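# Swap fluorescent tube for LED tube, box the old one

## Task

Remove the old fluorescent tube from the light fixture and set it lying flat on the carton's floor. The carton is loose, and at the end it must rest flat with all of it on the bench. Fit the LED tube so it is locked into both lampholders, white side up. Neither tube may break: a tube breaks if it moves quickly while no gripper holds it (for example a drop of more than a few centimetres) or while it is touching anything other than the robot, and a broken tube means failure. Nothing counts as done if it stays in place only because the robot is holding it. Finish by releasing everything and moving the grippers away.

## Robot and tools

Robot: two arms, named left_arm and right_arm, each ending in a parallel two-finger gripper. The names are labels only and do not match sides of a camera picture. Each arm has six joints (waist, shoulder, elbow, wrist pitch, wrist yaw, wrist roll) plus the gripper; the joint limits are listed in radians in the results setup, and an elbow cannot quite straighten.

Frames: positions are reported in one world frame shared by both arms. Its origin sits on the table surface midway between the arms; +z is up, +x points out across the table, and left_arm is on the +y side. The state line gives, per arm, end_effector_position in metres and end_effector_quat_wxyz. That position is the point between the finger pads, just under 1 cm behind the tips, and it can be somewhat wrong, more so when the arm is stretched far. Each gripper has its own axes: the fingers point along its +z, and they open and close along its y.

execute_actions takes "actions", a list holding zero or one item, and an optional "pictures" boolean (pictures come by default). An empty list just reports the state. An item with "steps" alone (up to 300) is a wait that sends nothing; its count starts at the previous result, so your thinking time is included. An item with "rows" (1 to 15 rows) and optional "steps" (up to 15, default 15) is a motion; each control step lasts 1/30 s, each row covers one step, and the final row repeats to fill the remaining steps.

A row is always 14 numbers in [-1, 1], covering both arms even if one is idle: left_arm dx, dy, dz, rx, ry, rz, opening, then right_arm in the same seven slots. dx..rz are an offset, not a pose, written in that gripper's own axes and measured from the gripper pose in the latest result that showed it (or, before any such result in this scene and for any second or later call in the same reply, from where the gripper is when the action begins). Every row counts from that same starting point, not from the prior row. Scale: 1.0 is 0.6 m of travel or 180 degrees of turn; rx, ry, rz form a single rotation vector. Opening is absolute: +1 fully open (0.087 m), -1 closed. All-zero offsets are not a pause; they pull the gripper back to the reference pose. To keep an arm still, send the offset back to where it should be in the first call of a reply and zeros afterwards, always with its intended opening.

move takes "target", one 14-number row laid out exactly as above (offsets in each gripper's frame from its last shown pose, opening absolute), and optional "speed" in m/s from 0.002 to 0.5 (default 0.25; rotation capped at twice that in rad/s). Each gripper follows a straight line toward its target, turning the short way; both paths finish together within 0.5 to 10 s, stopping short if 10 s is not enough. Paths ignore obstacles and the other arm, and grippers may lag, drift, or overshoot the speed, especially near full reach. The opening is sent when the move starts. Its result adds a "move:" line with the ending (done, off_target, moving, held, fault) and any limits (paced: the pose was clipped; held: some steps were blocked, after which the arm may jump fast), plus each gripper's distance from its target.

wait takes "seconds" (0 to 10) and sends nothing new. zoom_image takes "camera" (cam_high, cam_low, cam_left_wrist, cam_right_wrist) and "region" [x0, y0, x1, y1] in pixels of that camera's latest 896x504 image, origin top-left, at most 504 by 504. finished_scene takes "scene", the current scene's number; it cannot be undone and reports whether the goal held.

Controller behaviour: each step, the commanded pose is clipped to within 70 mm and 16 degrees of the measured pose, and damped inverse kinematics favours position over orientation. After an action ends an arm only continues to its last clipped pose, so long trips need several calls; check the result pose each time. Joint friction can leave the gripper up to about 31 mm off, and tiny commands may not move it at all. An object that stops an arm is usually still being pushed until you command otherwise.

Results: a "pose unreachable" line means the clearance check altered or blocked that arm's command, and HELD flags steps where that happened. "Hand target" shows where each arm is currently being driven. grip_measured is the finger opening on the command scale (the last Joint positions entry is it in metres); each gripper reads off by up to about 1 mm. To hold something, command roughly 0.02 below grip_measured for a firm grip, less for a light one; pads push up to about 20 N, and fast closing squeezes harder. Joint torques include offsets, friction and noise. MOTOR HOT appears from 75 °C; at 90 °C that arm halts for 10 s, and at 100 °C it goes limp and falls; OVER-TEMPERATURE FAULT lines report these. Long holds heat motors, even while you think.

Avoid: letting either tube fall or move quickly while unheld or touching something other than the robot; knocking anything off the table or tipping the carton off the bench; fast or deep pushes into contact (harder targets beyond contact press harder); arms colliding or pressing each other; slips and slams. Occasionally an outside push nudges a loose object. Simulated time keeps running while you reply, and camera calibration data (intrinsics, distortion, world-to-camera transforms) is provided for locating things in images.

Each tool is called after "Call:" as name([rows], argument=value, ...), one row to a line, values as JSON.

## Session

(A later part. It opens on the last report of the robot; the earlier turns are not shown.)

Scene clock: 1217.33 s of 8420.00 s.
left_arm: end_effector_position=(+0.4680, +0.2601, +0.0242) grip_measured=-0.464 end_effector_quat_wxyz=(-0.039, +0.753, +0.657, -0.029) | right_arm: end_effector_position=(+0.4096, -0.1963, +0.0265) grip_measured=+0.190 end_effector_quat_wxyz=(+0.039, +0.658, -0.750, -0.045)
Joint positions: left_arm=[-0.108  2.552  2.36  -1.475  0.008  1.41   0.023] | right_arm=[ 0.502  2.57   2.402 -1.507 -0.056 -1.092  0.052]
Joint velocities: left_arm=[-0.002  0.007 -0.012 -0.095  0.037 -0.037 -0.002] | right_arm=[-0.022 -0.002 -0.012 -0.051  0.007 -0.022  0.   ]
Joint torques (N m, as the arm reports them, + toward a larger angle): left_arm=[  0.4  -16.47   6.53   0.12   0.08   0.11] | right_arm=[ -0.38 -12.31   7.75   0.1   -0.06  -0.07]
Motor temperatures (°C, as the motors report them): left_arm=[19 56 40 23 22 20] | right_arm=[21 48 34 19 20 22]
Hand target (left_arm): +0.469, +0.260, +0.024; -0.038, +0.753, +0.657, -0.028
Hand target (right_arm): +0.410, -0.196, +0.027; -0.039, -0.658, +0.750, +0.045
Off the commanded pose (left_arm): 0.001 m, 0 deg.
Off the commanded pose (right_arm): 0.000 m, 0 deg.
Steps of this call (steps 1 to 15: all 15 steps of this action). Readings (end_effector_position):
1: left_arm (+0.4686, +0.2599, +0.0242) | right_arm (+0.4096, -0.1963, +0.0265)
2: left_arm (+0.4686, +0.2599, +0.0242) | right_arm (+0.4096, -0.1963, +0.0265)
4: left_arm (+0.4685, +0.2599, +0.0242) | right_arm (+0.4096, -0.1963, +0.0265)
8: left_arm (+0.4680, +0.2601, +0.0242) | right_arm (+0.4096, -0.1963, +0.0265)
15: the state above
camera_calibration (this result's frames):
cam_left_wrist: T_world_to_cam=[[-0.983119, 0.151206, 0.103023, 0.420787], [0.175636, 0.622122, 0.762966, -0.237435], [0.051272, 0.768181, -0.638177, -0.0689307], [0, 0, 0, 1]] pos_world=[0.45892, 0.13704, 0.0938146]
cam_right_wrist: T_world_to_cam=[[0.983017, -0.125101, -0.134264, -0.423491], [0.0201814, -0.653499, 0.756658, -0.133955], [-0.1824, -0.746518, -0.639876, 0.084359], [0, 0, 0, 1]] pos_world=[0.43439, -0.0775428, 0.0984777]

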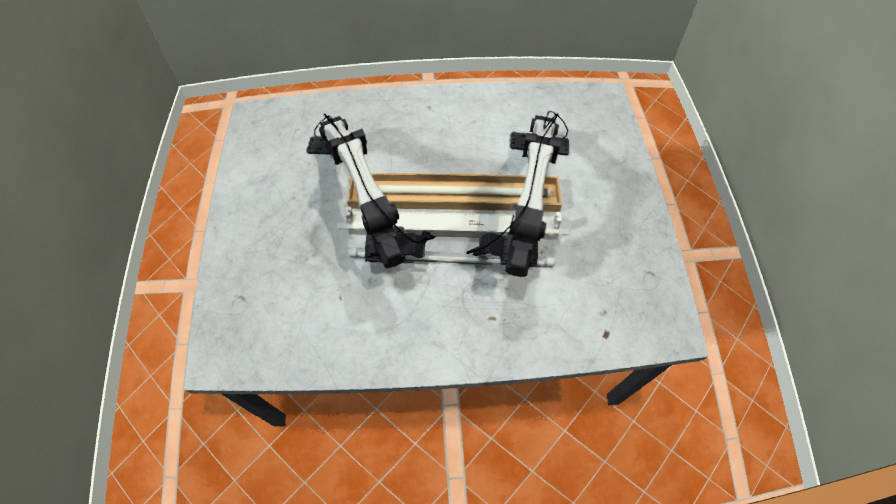

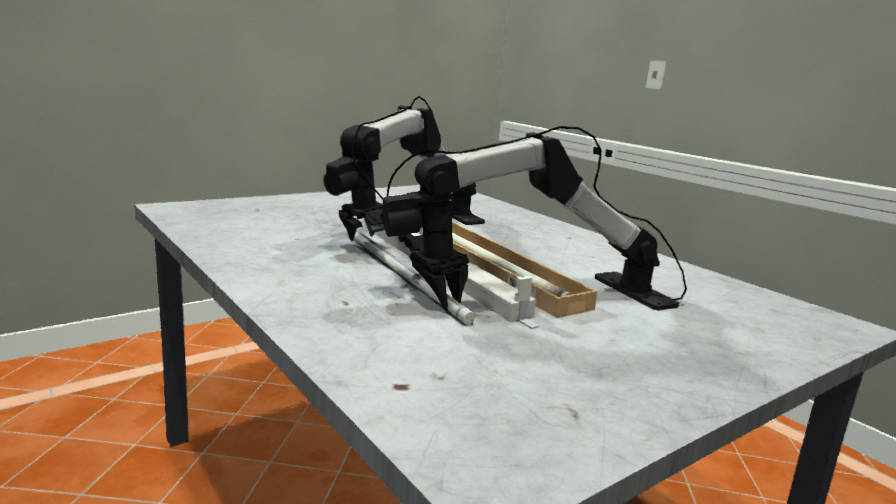

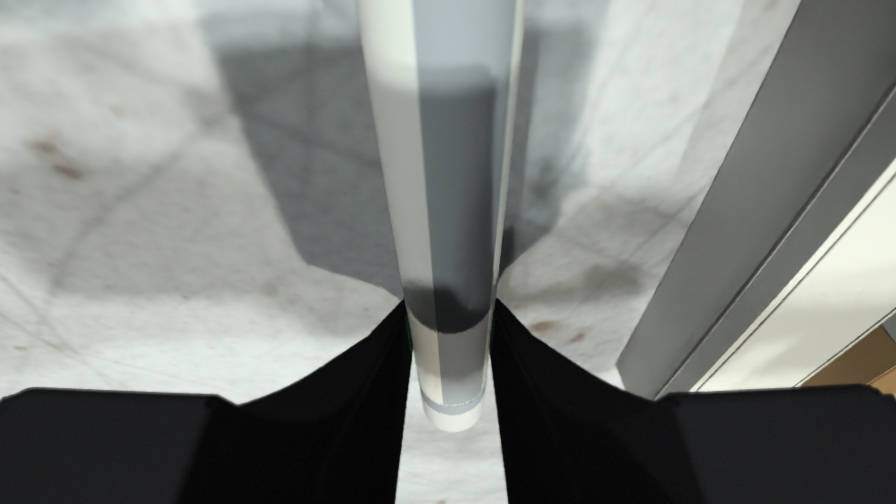

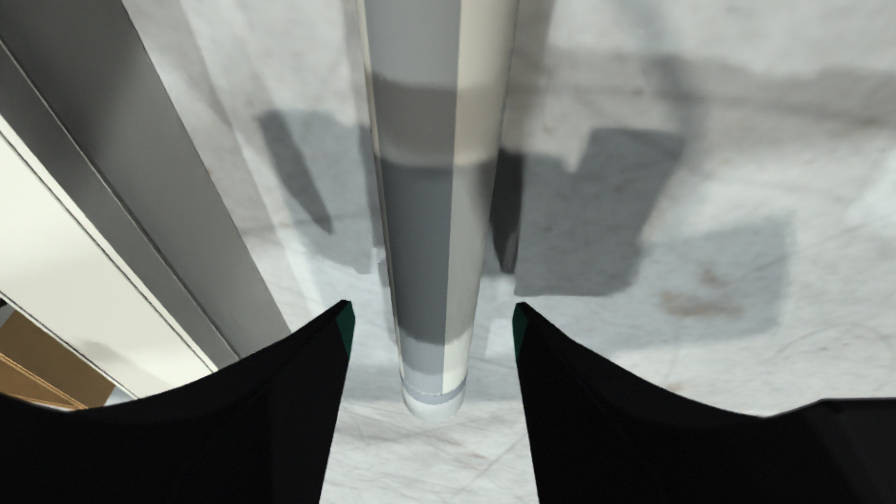

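Call:
execute_actions([
  {"rows": [[0,0,0,0,0,0,-0.473,0.0011,0.0006,0.012,-0.0046,0.0024,0.0002,0.19],[0,0,0,0,0,0,-0.476,0.0018,0.0011,0.020,-0.0077,0.0039,0.0004,0.19],[0,0,0,0,0,0,-0.479,0.0022,0.0013,0.024,-0.0092,0.0047,0.0005,0.19],[0,0,0,0,0,0,-0.482,0.0023,0.0014,0.025,-0.0096,0.0049,0.0005,0.19],[0,0,0,0,0,0,-0.485,0.0024,0.0014,0.026,-0.0100,0.0051,0.0006,0.19],[0,0,0,0,0,0,-0.488,0.0025,0.0015,0.027,-0.0103,0.0053,0.0006,0.19],[0,0,0,0,0,0,-0.49,0.0026,0.0015,0.028,-0.0107,0.0055,0.0006,0.19],[0,0,0,0,0,0,-0.49,0.0027,0.0016,0.029,-0.0111,0.0057,0.0006,0.19],[0,0,0,0,0,0,-0.49,0.0028,0.0016,0.030,-0.0115,0.0059,0.0007,0.19],[0,0,0,0,0,0,-0.49,0.0029,0.0017,0.031,-0.0119,0.0061,0.0007,0.19],[0,0,0,0,0,0,-0.49,0.0030,0.0017,0.032,-0.0123,0.0063,0.0007,0.19]], "steps": 15},
], pictures=false)

Scene clock: 1232.60 s of 8420.00 s.
left_arm: end_effector_position=(+0.4680, +0.2601, +0.0242) grip_measured=-0.469 end_effector_quat_wxyz=(-0.039, +0.753, +0.657, -0.029) | right_arm: end_effector_position=(+0.4079, -0.1969, +0.0182) grip_measured=+0.190 end_effector_quat_wxyz=(+0.048, +0.658, -0.750, -0.048)
Joint positions: left_arm=[-0.108  2.552  2.36  -1.475  0.008  1.41   0.023] | right_arm=[ 0.502  2.589  2.402 -1.507 -0.056 -1.092  0.052]
Joint velocities: left_arm=[ 0.002  0.012  0.002  0.037  0.051 -0.022  0.   ] | right_arm=[-0.012  0.066 -0.017 -0.081 -0.022 -0.022 -0.   ]
Joint torques (N m, as the arm reports them, + toward a larger angle): left_arm=[  0.39 -16.48   6.52   0.1    0.08   0.11] | right_arm=[ -0.31 -10.9    7.67   0.06  -0.06  -0.08]
Motor temperatures (°C, as the motors report them): left_arm=[19 59 39 23 22 20] | right_arm=[21 51 33 19 20 22]
Hand target (left_arm): +0.468, +0.260, +0.024; -0.039, +0.753, +0.657, -0.029
Hand target (right_arm): +0.406, -0.198, +0.008; -0.059, -0.657, +0.750, +0.053
Off the commanded pose (left_arm): 0.000 m, 0 deg.
Off the commanded pose (right_arm): 0.011 m, 1 deg.
Steps of this call (steps 1 to 90: nothing new was sent; then 11.77 s passed at rest; steps 91 to 105: all 15 steps of this action). Readings (end_effector_position):
91: left_arm (+0.4680, +0.2601, +0.0242) | right_arm (+0.4096, -0.1963, +0.0265)
92: left_arm (+0.4680, +0.2601, +0.0242) | right_arm (+0.4096, -0.1963, +0.0265)
94: left_arm (+0.4680, +0.2601, +0.0242) | right_arm (+0.4096, -0.1963, +0.0265)
98: left_arm (+0.4680, +0.2601, +0.0242) | right_arm (+0.4095, -0.1963, +0.0262)
105: the state above

Call:
move(target=[-0.0020,-0.0117,-0.0103,-0.1754,0,0,-0.49,0,0,0,0,0,0,0.19], speed=0.08)

Scene clock: 1264.07 s of 8420.00 s.
left_arm: end_effector_position=(+0.4628, +0.2624, +0.0283) grip_measured=-0.469 end_effector_quat_wxyz=(+0.157, +0.733, +0.646, +0.144) | right_arm: end_effector_position=(+0.4079, -0.1970, +0.0179) grip_measured=+0.190 end_effector_quat_wxyz=(+0.048, +0.658, -0.750, -0.048)
Joint positions: left_arm=[-0.145  1.995  1.351 -0.508 -0.095  1.383  0.023] | right_arm=[ 0.502  2.59   2.402 -1.507 -0.055 -1.092  0.052]
Joint velocities: left_arm=[-0.007 -0.017  0.002 -0.022 -0.095  0.066  0.   ] | right_arm=[-0.007  0.002 -0.027 -0.125  0.022  0.037  0.001]
Joint torques (N m, as the arm reports them, + toward a larger angle): left_arm=[ -0.43 -14.31   5.4    1.44  -0.09   0.03] | right_arm=[ -0.41 -12.39   7.72   0.07  -0.05  -0.06]
Motor temperatures (°C, as the motors report them): left_arm=[19 64 38 23 22 20] | right_arm=[21 51 32 19 20 22]
Hand target (left_arm): +0.462, +0.259, +0.033; +0.164, +0.733, +0.642, +0.154
Hand target (right_arm): +0.408, -0.197, +0.018; -0.048, -0.658, +0.750, +0.048
Off the commanded pose (left_arm): 0.004 m, 2 deg.
Off the commanded pose (right_arm): 0.000 m, 0 deg.
After step 90, 24.57 s passed at rest.
move: done
camera_calibration (this result's frames):
cam_left_wrist: T_world_to_cam=[[-0.902115, 0.134452, -0.410013, 0.39631], [-0.221255, 0.671652, 0.707057, -0.0687733], [0.370452, 0.728564, -0.576159, -0.206899], [0, 0, 0, 1]] pos_world=[0.418947, 0.143646, 0.0919121]
cam_right_wrist: T_world_to_cam=[[0.980325, -0.126102, -0.15186, -0.421841], [0.0345192, -0.647958, 0.760894, -0.132679], [-0.194349, -0.751165, -0.630856, 0.0818022], [0, 0, 0, 1]] pos_world=[0.43402, -0.0777184, 0.0884993]

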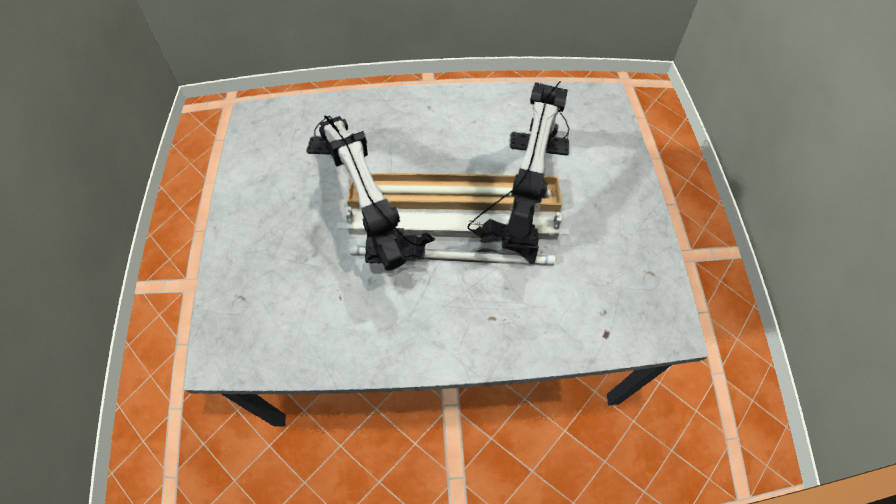

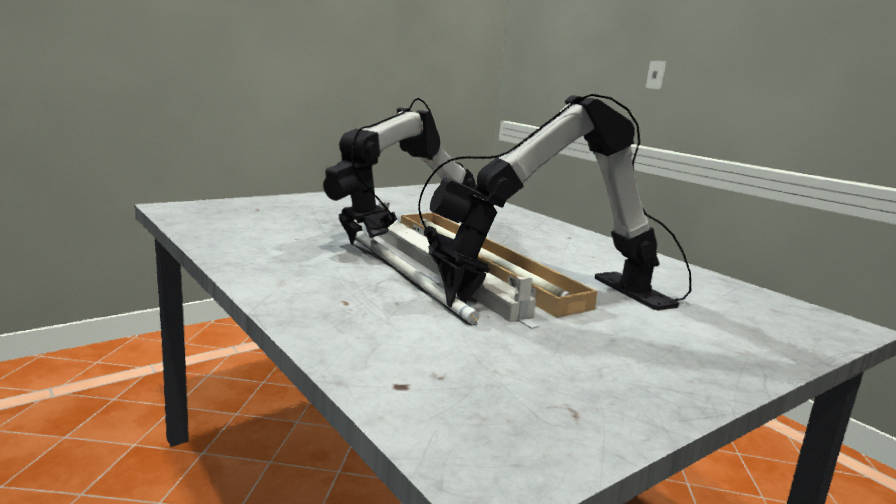

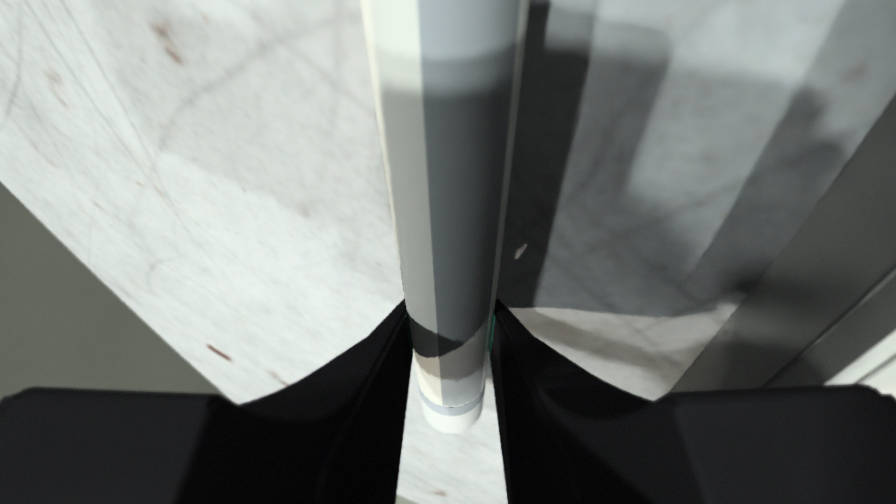

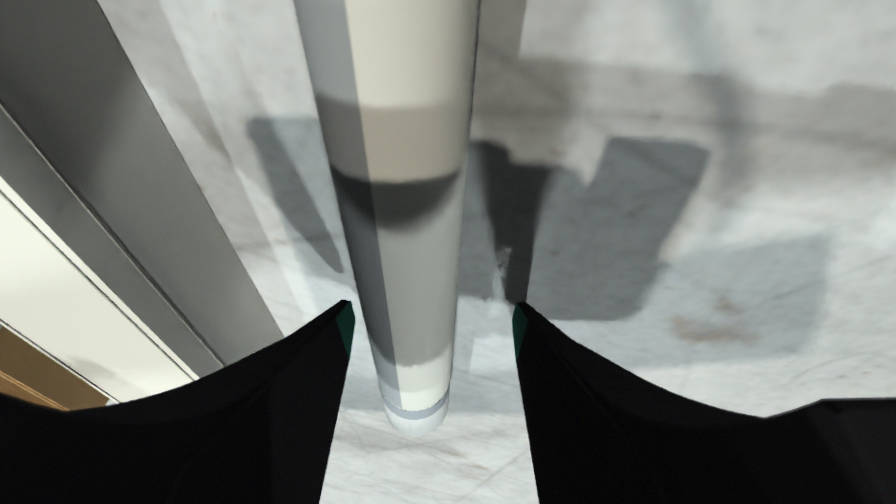

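Call:
execute_actions([
  {"rows": [[0,0,0,0,0,0,-0.49,0,0,0,0,0,0,0.14],[0,0,0,0,0,0,-0.49,0,0,0,0,0,0,0.09],[0,0,0,0,0,0,-0.49,0,0,0,0,0,0,0.04],[0,0,0,0,0,0,-0.49,0,0,0,0,0,0,0.0],[0,0,0,0,0,0,-0.49,0,0,0,0,0,0,-0.035],[0,0,0,0,0,0,-0.49,0,0,0,0,0,0,-0.065],[0,0,0,0,0,0,-0.49,0,0,0,0,0,0,-0.095],[0,0,0,0,0,0,-0.49,0,0,0,0,0,0,-0.125],[0,0,0,0,0,0,-0.49,0,0,0,0,0,0,-0.155],[0,0,0,0,0,0,-0.49,0,0,0,0,0,0,-0.185],[0,0,0,0,0,0,-0.49,0,0,0,0,0,0,-0.215],[0,0,0,0,0,0,-0.49,0,0,0,0,0,0,-0.245],[0,0,0,0,0,0,-0.49,0,0,0,0,0,0,-0.275],[0,0,0,0,0,0,-0.49,0,0,0,0,0,0,-0.305],[0,0,0,0,0,0,-0.49,0,0,0,0,0,0,-0.33]], "steps": 15},
], pictures=false)

Call:
execute_actions([
  {"rows": [[0,0,0,0,0,0,-0.49,0,0,0,0,0,0,-0.35],[0,0,0,0,0,0,-0.49,0,0,0,0,0,0,-0.365],[0,0,0,0,0,0,-0.49,0,0,0,0,0,0,-0.378],[0,0,0,0,0,0,-0.49,0,0,0,0,0,0,-0.39],[0,0,0,0,0,0,-0.49,0,0,0,0,0,0,-0.40],[0,0,0,0,0,0,-0.49,0,0,0,0,0,0,-0.408],[0,0,0,0,0,0,-0.49,0,0,0,0,0,0,-0.416],[0,0,0,0,0,0,-0.49,0,0,0,0,0,0,-0.423],[0,0,0,0,0,0,-0.49,0,0,0,0,0,0,-0.43],[0,0,0,0,0,0,-0.49,0,0,0,0,0,0,-0.436],[0,0,0,0,0,0,-0.49,0,0,0,0,0,0,-0.441],[0,0,0,0,0,0,-0.49,0,0,0,0,0,0,-0.446],[0,0,0,0,0,0,-0.49,0,0,0,0,0,0,-0.45],[0,0,0,0,0,0,-0.49,0,0,0,0,0,0,-0.453],[0,0,0,0,0,0,-0.49,0,0,0,0,0,0,-0.456]], "steps": 15},
], pictures=false)

Call:
execute_actions([
  {"rows": [[0,0,0,0,0,0,-0.49,0,0,0,0,0,0,-0.456]], "steps": 6},
])

Scene clock: 1296.30 s of 8420.00 s.
left_arm: end_effector_position=(+0.4628, +0.2624, +0.0282) grip_measured=-0.469 end_effector_quat_wxyz=(+0.157, +0.733, +0.646, +0.144) | right_arm: end_effector_position=(+0.4077, -0.1970, +0.0179) grip_measured=-0.316 end_effector_quat_wxyz=(+0.049, +0.658, -0.750, -0.049)
Joint positions: left_arm=[-0.145  1.995  1.351 -0.507 -0.095  1.383  0.023] | right_arm=[ 0.502  2.59   2.402 -1.508 -0.055 -1.092  0.03 ]
Joint velocities: left_arm=[-0.002  0.007 -0.012  0.007 -0.066 -0.11   0.001] | right_arm=[-0.017 -0.002 -0.012 -0.066 -0.007  0.037 -0.024]
Joint torques (N m, as the arm reports them, + toward a larger angle): left_arm=[  0.37 -12.24   7.01   1.23   0.02   0.08] | right_arm=[ -0.35 -12.44   7.64   0.13  -0.02  -0.04]
Motor temperatures (°C, as the motors report them): left_arm=[19 62 36 25 22 20] | right_arm=[21 55 31 19 20 22]
Hand target (left_arm): +0.463, +0.262, +0.028; +0.157, +0.733, +0.646, +0.144
Hand target (right_arm): +0.408, -0.197, +0.018; -0.048, -0.658, +0.750, +0.048
Off the commanded pose (left_arm): 0.000 m, 0 deg.
Off the commanded pose (right_arm): 0.000 m, 0 deg.
Steps of this call (steps 1 to 90: nothing new was sent; then 28.73 s passed at rest; steps 91 to 105: all 15 steps of this action). Readings (end_effector_position):
91: left_arm (+0.4629, +0.2623, +0.0283) | right_arm (+0.4079, -0.1970, +0.0179)
92: left_arm (+0.4629, +0.2623, +0.0282) | right_arm (+0.4079, -0.1970, +0.0179)
94: left_arm (+0.4628, +0.2624, +0.0282) | right_arm (+0.4079, -0.1970, +0.0179)
98: left_arm (+0.4628, +0.2624, +0.0282) | right_arm (+0.4079, -0.1970, +0.0179)
105: the state above

Scene clock: 1296.80 s of 8420.00 s.
left_arm: end_effector_position=(+0.4628, +0.2624, +0.0282) grip_measured=-0.469 end_effector_quat_wxyz=(+0.157, +0.733, +0.646, +0.144) | right_arm: end_effector_position=(+0.4068, -0.1971, +0.0181) grip_measured=-0.423 end_effector_quat_wxyz=(+0.050, +0.657, -0.750, -0.050)
Joint positions: left_arm=[-0.145  1.995  1.351 -0.507 -0.095  1.383  0.023] | right_arm=[ 0.502  2.59   2.402 -1.512 -0.057 -1.092  0.025]
Joint velocities: left_arm=[-0.007 -0.002 -0.007 -0.022 -0.066  0.007 -0.   ] | right_arm=[-0.002 -0.022 -0.007  0.081  0.11   0.066 -0.001]
Joint torques (N m, as the arm reports them, + toward a larger angle): left_arm=[  0.4  -12.28   7.     1.23   0.01   0.06] | right_arm=[ -0.36 -12.4    7.76   0.07  -0.07  -0.07]
Motor temperatures (°C, as the motors report them): left_arm=[19 62 36 25 22 20] | right_arm=[21 55 31 19 20 22]
Hand target (left_arm): +0.463, +0.262, +0.028; +0.157, +0.733, +0.646, +0.144
Hand target (right_arm): +0.408, -0.197, +0.018; -0.049, -0.658, +0.750, +0.048
Off the commanded pose (left_arm): 0.000 m, 0 deg.
Off the commanded pose (right_arm): 0.001 m, 0 deg.
Steps of this call (steps 1 to 15: all 15 steps of this action). Readings (end_effector_position):
1: left_arm (+0.4628, +0.2624, +0.0282) | right_arm (+0.4075, -0.1971, +0.0180)
2: left_arm (+0.4628, +0.2624, +0.0282) | right_arm (+0.4074, -0.1971, +0.0180)
4: left_arm (+0.4628, +0.2624, +0.0282) | right_arm (+0.4070, -0.1971, +0.0180)
8: left_arm (+0.4628, +0.2624, +0.0282) | right_arm (+0.4068, -0.1971, +0.0181)
15: the state above

Scene clock: 1297.00 s of 8420.00 s.
left_arm: end_effector_position=(+0.4628, +0.2624, +0.0282) grip_measured=-0.469 end_effector_quat_wxyz=(+0.157, +0.733, +0.646, +0.144) | right_arm: end_effector_position=(+0.4068, -0.1970, +0.0181) grip_measured=-0.423 end_effector_quat_wxyz=(+0.050, +0.657, -0.750, -0.050)
Joint positions: left_arm=[-0.145  1.995  1.351 -0.507 -0.095  1.383  0.023] | right_arm=[ 0.502  2.59   2.402 -1.512 -0.057 -1.092  0.025]
Joint velocities: left_arm=[-0.002 -0.007  0.007 -0.022 -0.007 -0.095 -0.001] | right_arm=[ 0.007 -0.012 -0.007 -0.007 -0.051 -0.007  0.001]
Joint torques (N m, as the arm reports them, + toward a larger angle): left_arm=[  0.41 -12.28   7.     1.23   0.01   0.07] | right_arm=[ -0.44 -12.4    7.72   0.05  -0.08  -0.08]
Motor temperatures (°C, as the motors report them): left_arm=[19 62 36 25 22 20] | right_arm=[21 55 31 19 20 22]
Hand target (left_arm): +0.463, +0.262, +0.028; +0.157, +0.733, +0.646, +0.144
Hand target (right_arm): +0.407, -0.197, +0.018; -0.050, -0.657, +0.750, +0.050
Off the commanded pose (left_arm): 0.000 m, 0 deg.
Off the commanded pose (right_arm): 0.000 m, 0 deg.
Steps of this call (steps 1 to 6: all 6 steps of this action). Readings (end_effector_position):
1: left_arm (+0.4628, +0.2624, +0.0282) | right_arm (+0.4068, -0.1970, +0.0181)
2: left_arm (+0.4628, +0.2624, +0.0282) | right_arm (+0.4068, -0.1970, +0.0181)
4: left_arm (+0.4628, +0.2624, +0.0282) | right_arm (+0.4068, -0.1970, +0.0181)
6: the state above
camera_calibration (this result's frames):
cam_left_wrist: T_world_to_cam=[[-0.902115, 0.134452, -0.410013, 0.39624], [-0.221255, 0.671652, 0.707057, -0.068727], [0.370452, 0.728564, -0.576159, -0.206946], [0, 0, 0, 1]] pos_world=[0.418911, 0.143658, 0.0918236]
cam_right_wrist: T_world_to_cam=[[0.979587, -0.126288, -0.156401, -0.420402], [0.0378545, -0.648221, 0.76051, -0.134193], [-0.197425, -0.750906, -0.630209, 0.0829523], [0, 0, 0, 1]] pos_world=[0.433277, -0.0777889, 0.088581]

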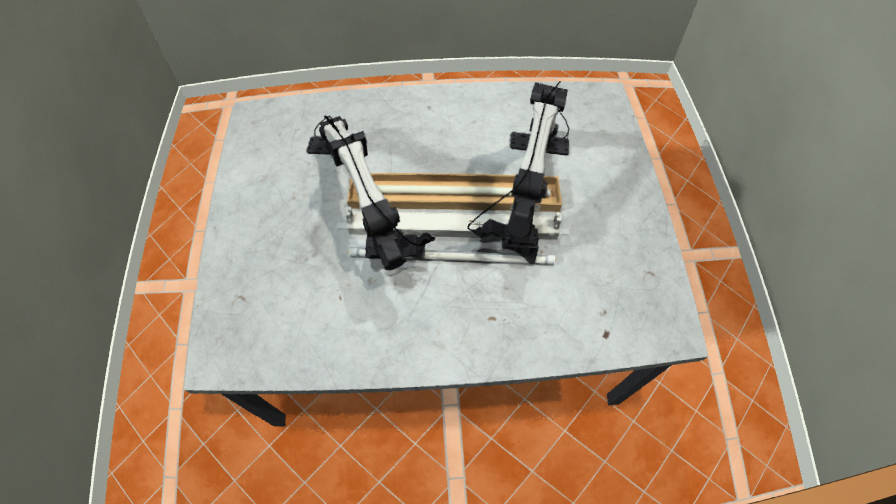

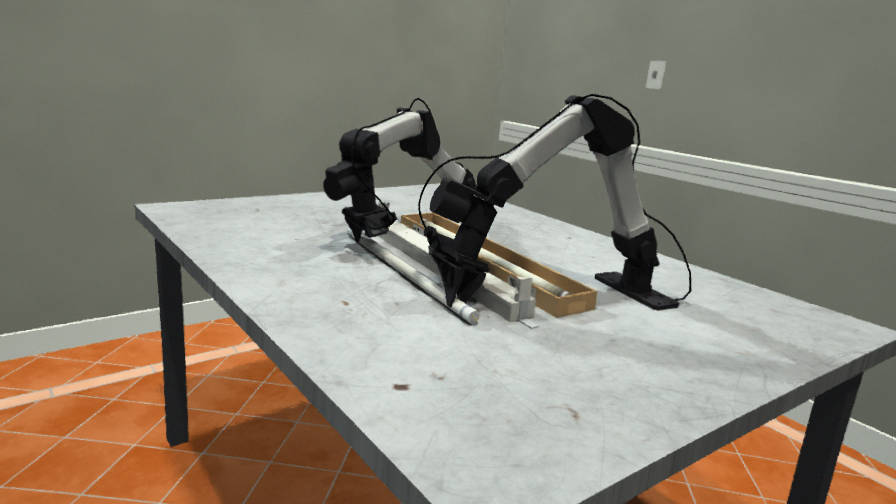

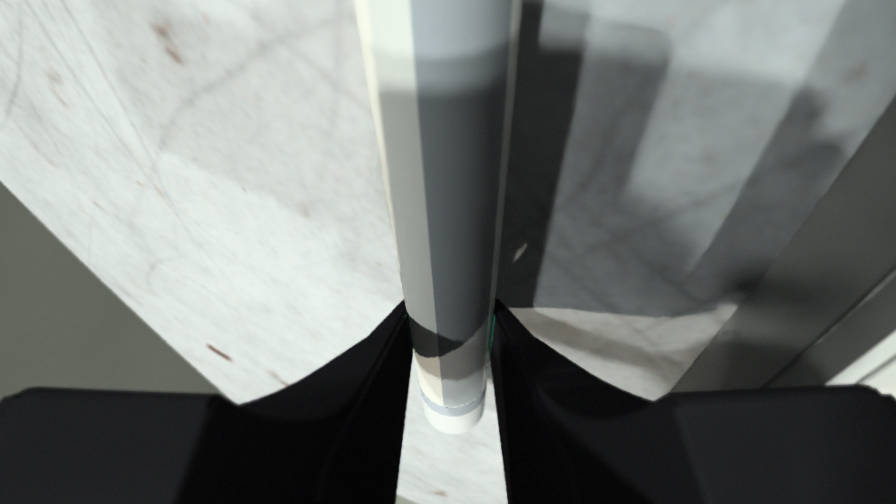

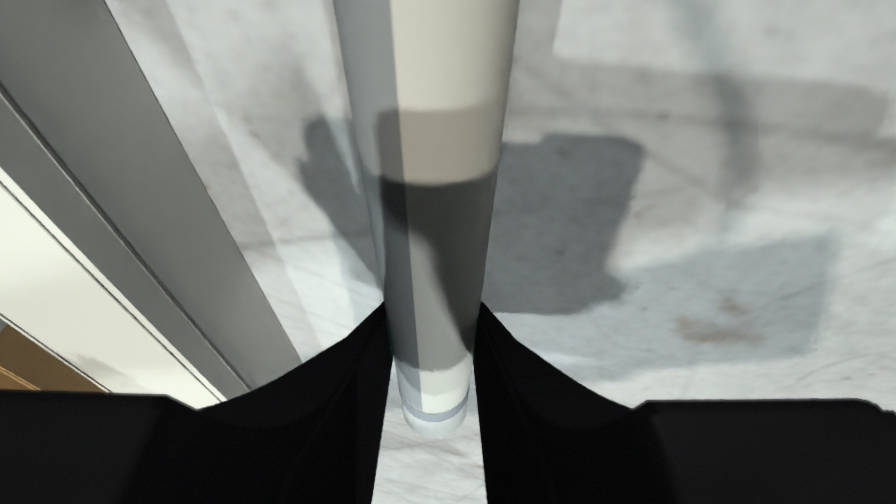

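Call:
execute_actions([
  {"rows": [[0,0,0,0,0,0,-0.48,0,0,0,0,0,0,-0.456],[0,0,0,0,0,0,-0.473,0,0,0,0,0,0,-0.456],[0,0,0,0,0,0,-0.468,0,0,0,0,0,0,-0.456],[0,0,0,0,0,0,-0.463,0,0,0,0,0,0,-0.456],[0,0,0,0,0,0,-0.458,0,0,0,0,0,0,-0.456],[0,0,0,0,0,0,-0.452,0,0,0,0,0,0,-0.456],[0,0,0,0,0,0,-0.445,0,0,0,0,0,0,-0.456],[0,0,0,0,0,0,-0.435,0,0,0,0,0,0,-0.456],[0,0,0,0,0,0,-0.42,0,0,0,0,0,0,-0.456],[0,0,0,0,0,0,-0.40,0,0,0,0,0,0,-0.456],[0,0,0,0,0,0,-0.38,0,0,0,0,0,0,-0.456],[0,0,0,0,0,0,-0.36,0,0,0,0,0,0,-0.456],[0,0,0,0,0,0,-0.34,0,0,0,0,0,0,-0.456],[0,0,0,0,0,0,-0.32,0,0,0,0,0,0,-0.456],[0,0,0,0,0,0,-0.30,0,0,0,0,0,0,-0.456]], "steps": 15},
], pictures=false)

Call:
move(target=[0.0007,-0.0064,0.0093,0.172,0,0,-0.27,-0.0042,0.0071,-0.0123,0.1639,0,0,-0.456], speed=0.08)

Scene clock: 1353.00 s of 8420.00 s.
left_arm: end_effector_position=(+0.4628, +0.2624, +0.0282) grip_measured=-0.311 end_effector_quat_wxyz=(+0.157, +0.733, +0.646, +0.144) | right_arm: end_effector_position=(+0.4068, -0.1970, +0.0181) grip_measured=-0.423 end_effector_quat_wxyz=(+0.050, +0.657, -0.750, -0.050)
Joint positions: left_arm=[-0.145  1.995  1.351 -0.507 -0.095  1.383  0.03 ] | right_arm=[ 0.502  2.59   2.402 -1.512 -0.057 -1.092  0.025]
Joint velocities: left_arm=[ 0.002  0.002 -0.007  0.007 -0.051  0.022  0.017] | right_arm=[ 0.002 -0.002 -0.002 -0.022 -0.081 -0.022  0.   ]
Joint torques (N m, as the arm reports them, + toward a larger angle): left_arm=[  0.44 -12.34   6.94   1.24   0.02   0.06] | right_arm=[ -0.31 -12.52   7.69   0.06  -0.08  -0.07]
Motor temperatures (°C, as the motors report them): left_arm=[19 56 37 25 21 20] | right_arm=[21 59 31 19 20 22]
Hand target (left_arm): +0.463, +0.262, +0.028; +0.157, +0.733, +0.646, +0.144
Hand target (right_arm): +0.407, -0.197, +0.018; -0.050, -0.657, +0.750, +0.050
Off the commanded pose (left_arm): 0.000 m, 0 deg.
Off the commanded pose (right_arm): 0.000 m, 0 deg.
Steps of this call (steps 1 to 90: nothing new was sent; then 52.50 s passed at rest; steps 91 to 105: all 15 steps of this action). Readings (end_effector_position):
91: left_arm (+0.4628, +0.2624, +0.0282) | right_arm (+0.4068, -0.1970, +0.0181)
92: left_arm (+0.4628, +0.2624, +0.0282) | right_arm (+0.4068, -0.1970, +0.0181)
94: left_arm (+0.4628, +0.2624, +0.0282) | right_arm (+0.4068, -0.1970, +0.0181)
98: left_arm (+0.4628, +0.2624, +0.0282) | right_arm (+0.4068, -0.1970, +0.0181)
105: the state above

Scene clock: 1357.13 s of 8420.00 s.
left_arm: end_effector_position=(+0.4590, +0.2608, +0.0214) grip_measured=-0.270 end_effector_quat_wxyz=(-0.043, +0.752, +0.657, -0.029) | right_arm: end_effector_position=(+0.4054, -0.1965, +0.0227) grip_measured=-0.423 end_effector_quat_wxyz=(-0.112, +0.647, -0.742, +0.134)
Joint positions: left_arm=[-0.113  2.505  2.258 -1.429  0.005  1.404  0.032] | right_arm=[ 0.599  2.101  1.525 -0.702  0.196 -1.015  0.025]
Joint velocities: left_arm=[-0.002 -0.002  0.017  0.022  0.007 -0.022 -0.001] | right_arm=[-0.007  0.007 -0.017 -0.007 -0.007 -0.007  0.   ]
Joint torques (N m, as the arm reports them, + toward a larger angle): left_arm=[  1.15 -14.61   8.35  -0.01   0.18   0.17] | right_arm=[  0.25 -11.47   5.74   1.09   0.19  -0.05]
Motor temperatures (°C, as the motors report them): left_arm=[19 56 37 25 21 20] | right_arm=[21 59 31 19 20 22]
Hand target (left_arm): +0.461, +0.263, +0.019; -0.042, +0.751, +0.658, -0.035
Hand target (right_arm): +0.404, -0.194, +0.027; +0.121, -0.649, +0.738, -0.140
Off the commanded pose (left_arm): 0.003 m, 1 deg.
Off the commanded pose (right_arm): 0.004 m, 1 deg.
move: done
camera_calibration (this result's frames):
cam_left_wrist: T_world_to_cam=[[-0.982575, 0.149797, 0.110031, 0.41202], [0.179908, 0.617843, 0.765443, -0.235021], [0.0466791, 0.7719, -0.634027, -0.0698413], [0, 0, 0, 1]] pos_world=[0.450383, 0.137398, 0.0902791]
cam_right_wrist: T_world_to_cam=[[0.936309, -0.123937, 0.32858, -0.411292], [-0.334526, -0.599469, 0.727138, 0.0239932], [0.106854, -0.790745, -0.602748, -0.0458359], [0, 0, 0, 1]] pos_world=[0.39802, -0.0728356, 0.0900686]

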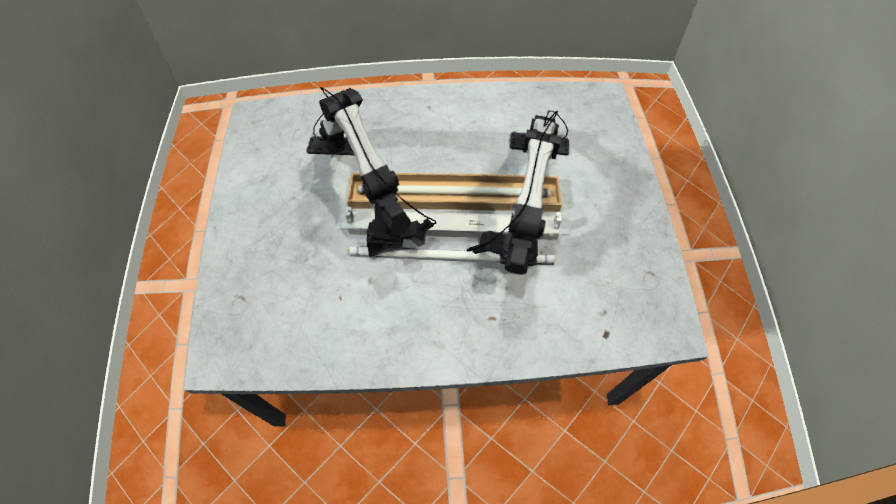

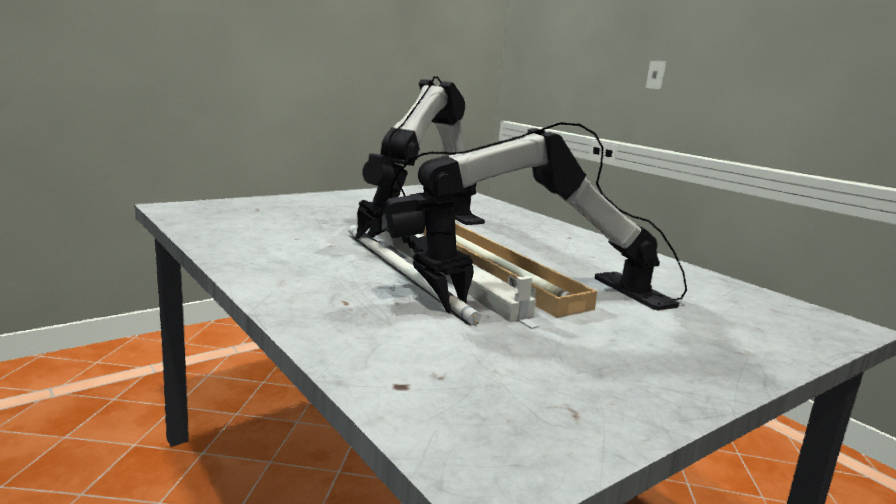

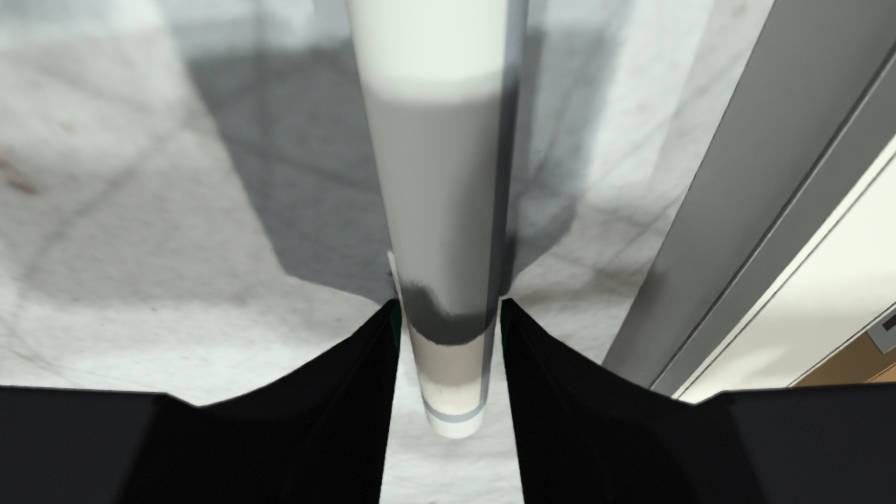

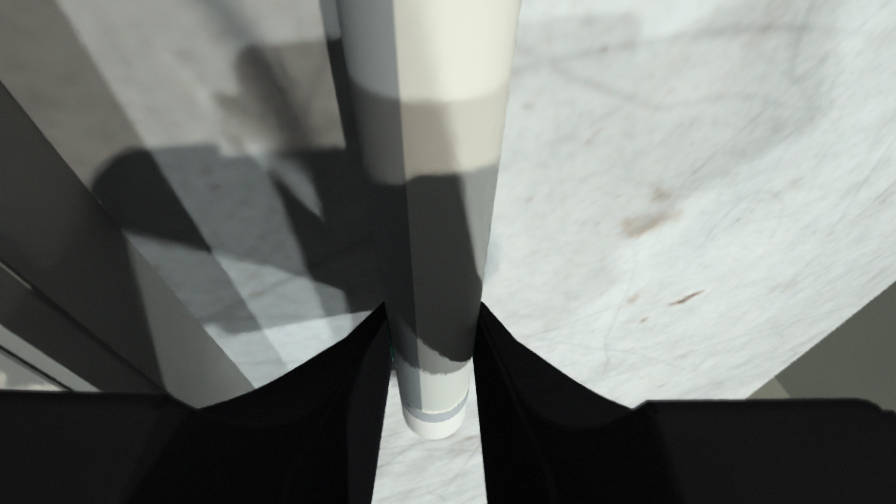

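Call:
execute_actions([
  {"rows": [[0,0,0,0,0,0,-0.30,0,0,0,0,0,0,-0.456],[0,0,0,0,0,0,-0.33,0,0,0,0,0,0,-0.456],[0,0,0,0,0,0,-0.36,0,0,0,0,0,0,-0.456],[0,0,0,0,0,0,-0.385,0,0,0,0,0,0,-0.456],[0,0,0,0,0,0,-0.405,0,0,0,0,0,0,-0.456],[0,0,0,0,0,0,-0.422,0,0,0,0,0,0,-0.456],[0,0,0,0,0,0,-0.436,0,0,0,0,0,0,-0.456],[0,0,0,0,0,0,-0.448,0,0,0,0,0,0,-0.456],[0,0,0,0,0,0,-0.458,0,0,0,0,0,0,-0.456],[0,0,0,0,0,0,-0.466,0,0,0,0,0,0,-0.456],[0,0,0,0,0,0,-0.473,0,0,0,0,0,0,-0.456],[0,0,0,0,0,0,-0.479,0,0,0,0,0,0,-0.456],[0,0,0,0,0,0,-0.484,0,0,0,0,0,0,-0.456],[0,0,0,0,0,0,-0.488,0,0,0,0,0,0,-0.456],[0,0,0,0,0,0,-0.492,0,0,0,0,0,0,-0.456]], "steps": 15},
], pictures=false)

Call:
execute_actions([
  {"rows": [[0,0,0,0,0,0,-0.492,0,0,0,0,0,0,-0.456]], "steps": 6},
])

Scene clock: 1370.17 s of 8420.00 s.
left_arm: end_effector_position=(+0.4585, +0.2610, +0.0214) grip_measured=-0.466 end_effector_quat_wxyz=(-0.044, +0.752, +0.657, -0.030) | right_arm: end_effector_position=(+0.4056, -0.1966, +0.0228) grip_measured=-0.423 end_effector_quat_wxyz=(-0.112, +0.647, -0.742, +0.134)
Joint positions: left_arm=[-0.113  2.505  2.258 -1.431  0.005  1.404  0.023] | right_arm=[ 0.599  2.101  1.525 -0.702  0.197 -1.015  0.025]
Joint velocities: left_arm=[-0.002 -0.007 -0.002  0.066 -0.051  0.007 -0.   ] | right_arm=[-0.022 -0.012 -0.022 -0.095  0.022 -0.007 -0.001]
Joint torques (N m, as the arm reports them, + toward a larger angle): left_arm=[  0.38 -16.16   6.51   0.09   0.08   0.11] | right_arm=[-0.33 -9.89  8.36  0.84  0.1  -0.04]
Motor temperatures (°C, as the motors report them): left_arm=[19 58 38 24 22 20] | right_arm=[21 58 30 20 20 22]
Hand target (left_arm): +0.459, +0.261, +0.021; -0.043, +0.752, +0.657, -0.029
Hand target (right_arm): +0.405, -0.197, +0.023; +0.112, -0.647, +0.742, -0.134
Off the commanded pose (left_arm): 0.000 m, 0 deg.
Off the commanded pose (right_arm): 0.000 m, 0 deg.
Steps of this call (steps 1 to 90: nothing new was sent; then 9.53 s passed at rest; steps 91 to 105: all 15 steps of this action). Readings (end_effector_position):
91: left_arm (+0.4585, +0.2610, +0.0214) | right_arm (+0.4056, -0.1966, +0.0228)
92: left_arm (+0.4585, +0.2610, +0.0214) | right_arm (+0.4056, -0.1966, +0.0228)
94: left_arm (+0.4585, +0.2610, +0.0214) | right_arm (+0.4056, -0.1966, +0.0228)
98: left_arm (+0.4585, +0.2610, +0.0214) | right_arm (+0.4056, -0.1966, +0.0228)
105: the state above

Scene clock: 1370.37 s of 8420.00 s.
left_arm: end_effector_position=(+0.4585, +0.2610, +0.0214) grip_measured=-0.466 end_effector_quat_wxyz=(-0.044, +0.752, +0.657, -0.030) | right_arm: end_effector_position=(+0.4056, -0.1966, +0.0228) grip_measured=-0.423 end_effector_quat_wxyz=(-0.112, +0.647, -0.742, +0.134)
Joint positions: left_arm=[-0.113  2.505  2.258 -1.431  0.005  1.404  0.023] | right_arm=[ 0.599  2.101  1.525 -0.702  0.197 -1.015  0.025]
Joint velocities: left_arm=[-0.012  0.012 -0.007  0.007  0.007 -0.022 -0.   ] | right_arm=[-0.012 -0.012 -0.002 -0.037 -0.095  0.066  0.   ]
Joint torques (N m, as the arm reports them, + toward a larger angle): left_arm=[  0.39 -16.17   6.52   0.07   0.07   0.11] | right_arm=[ -0.41 -10.     8.4    0.82   0.09  -0.04]
Motor temperatures (°C, as the motors report them): left_arm=[19 58 38 24 22 20] | right_arm=[21 58 30 20 20 22]
Hand target (left_arm): +0.459, +0.261, +0.021; -0.044, +0.752, +0.657, -0.030
Hand target (right_arm): +0.406, -0.197, +0.023; +0.112, -0.647, +0.742, -0.134
Off the commanded pose (left_arm): 0.000 m, 0 deg.
Off the commanded pose (right_arm): 0.000 m, 0 deg.
Steps of this call (steps 1 to 6: all 6 steps of this action). Readings (end_effector_position):
1: left_arm (+0.4585, +0.2610, +0.0214) | right_arm (+0.4056, -0.1966, +0.0228)
2: left_arm (+0.4585, +0.2610, +0.0214) | right_arm (+0.4056, -0.1966, +0.0228)
4: left_arm (+0.4585, +0.2610, +0.0214) | right_arm (+0.4056, -0.1966, +0.0228)
6: the state above
camera_calibration (this result's frames):
cam_left_wrist: T_world_to_cam=[[-0.982373, 0.149734, 0.111905, 0.411433], [0.181302, 0.617409, 0.765464, -0.235601], [0.0455248, 0.77226, -0.633673, -0.069461], [0, 0, 0, 1]] pos_world=[0.450058, 0.137499, 0.0902877]
cam_right_wrist: T_world_to_cam=[[0.936065, -0.123981, 0.32926, -0.411363], [-0.335138, -0.599036, 0.727212, 0.0242668], [0.107078, -0.791065, -0.602287, -0.046036], [0, 0, 0, 1]] pos_world=[0.398125, -0.072882, 0.0900714]

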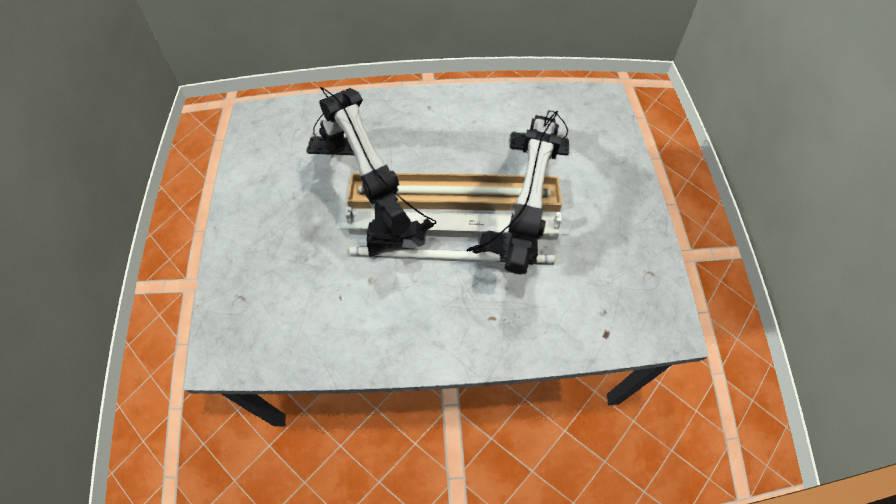

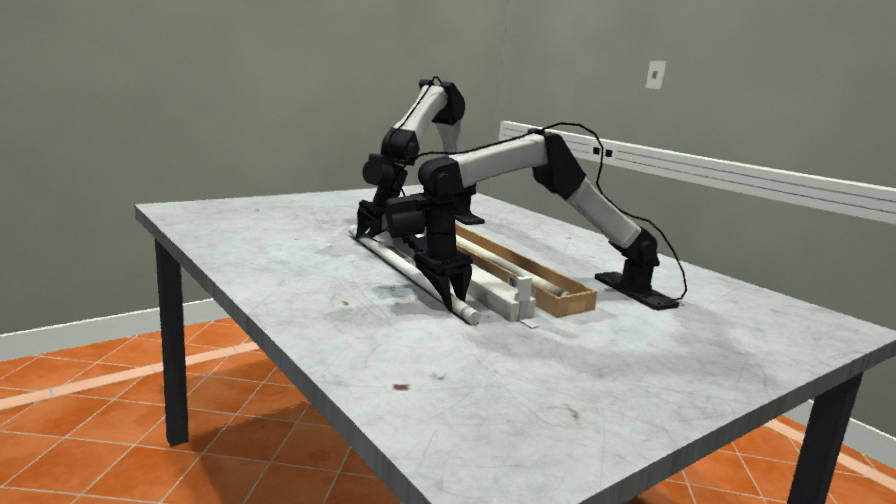

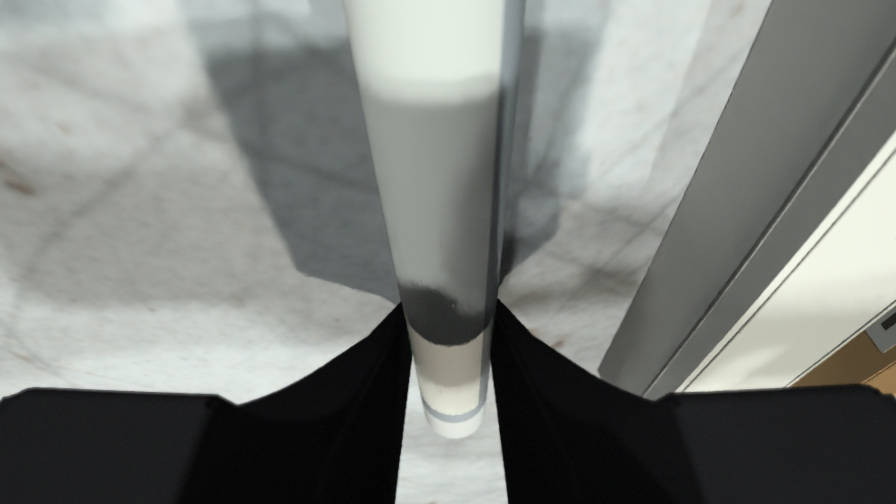

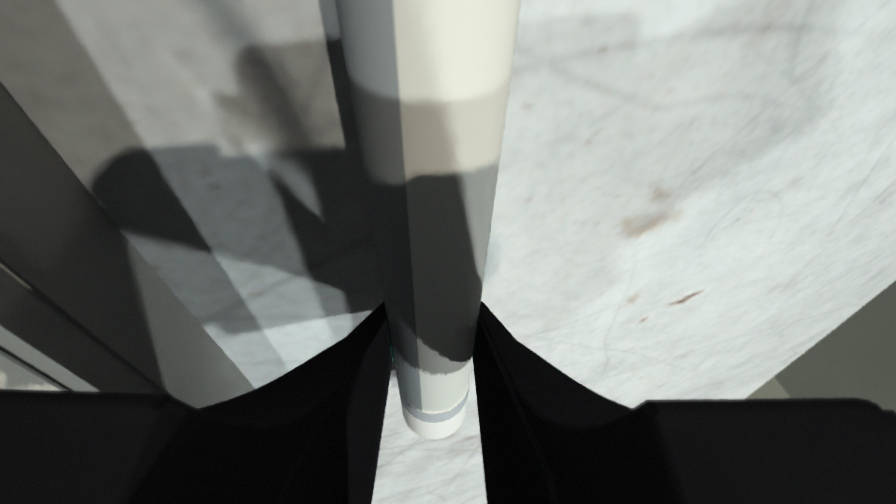

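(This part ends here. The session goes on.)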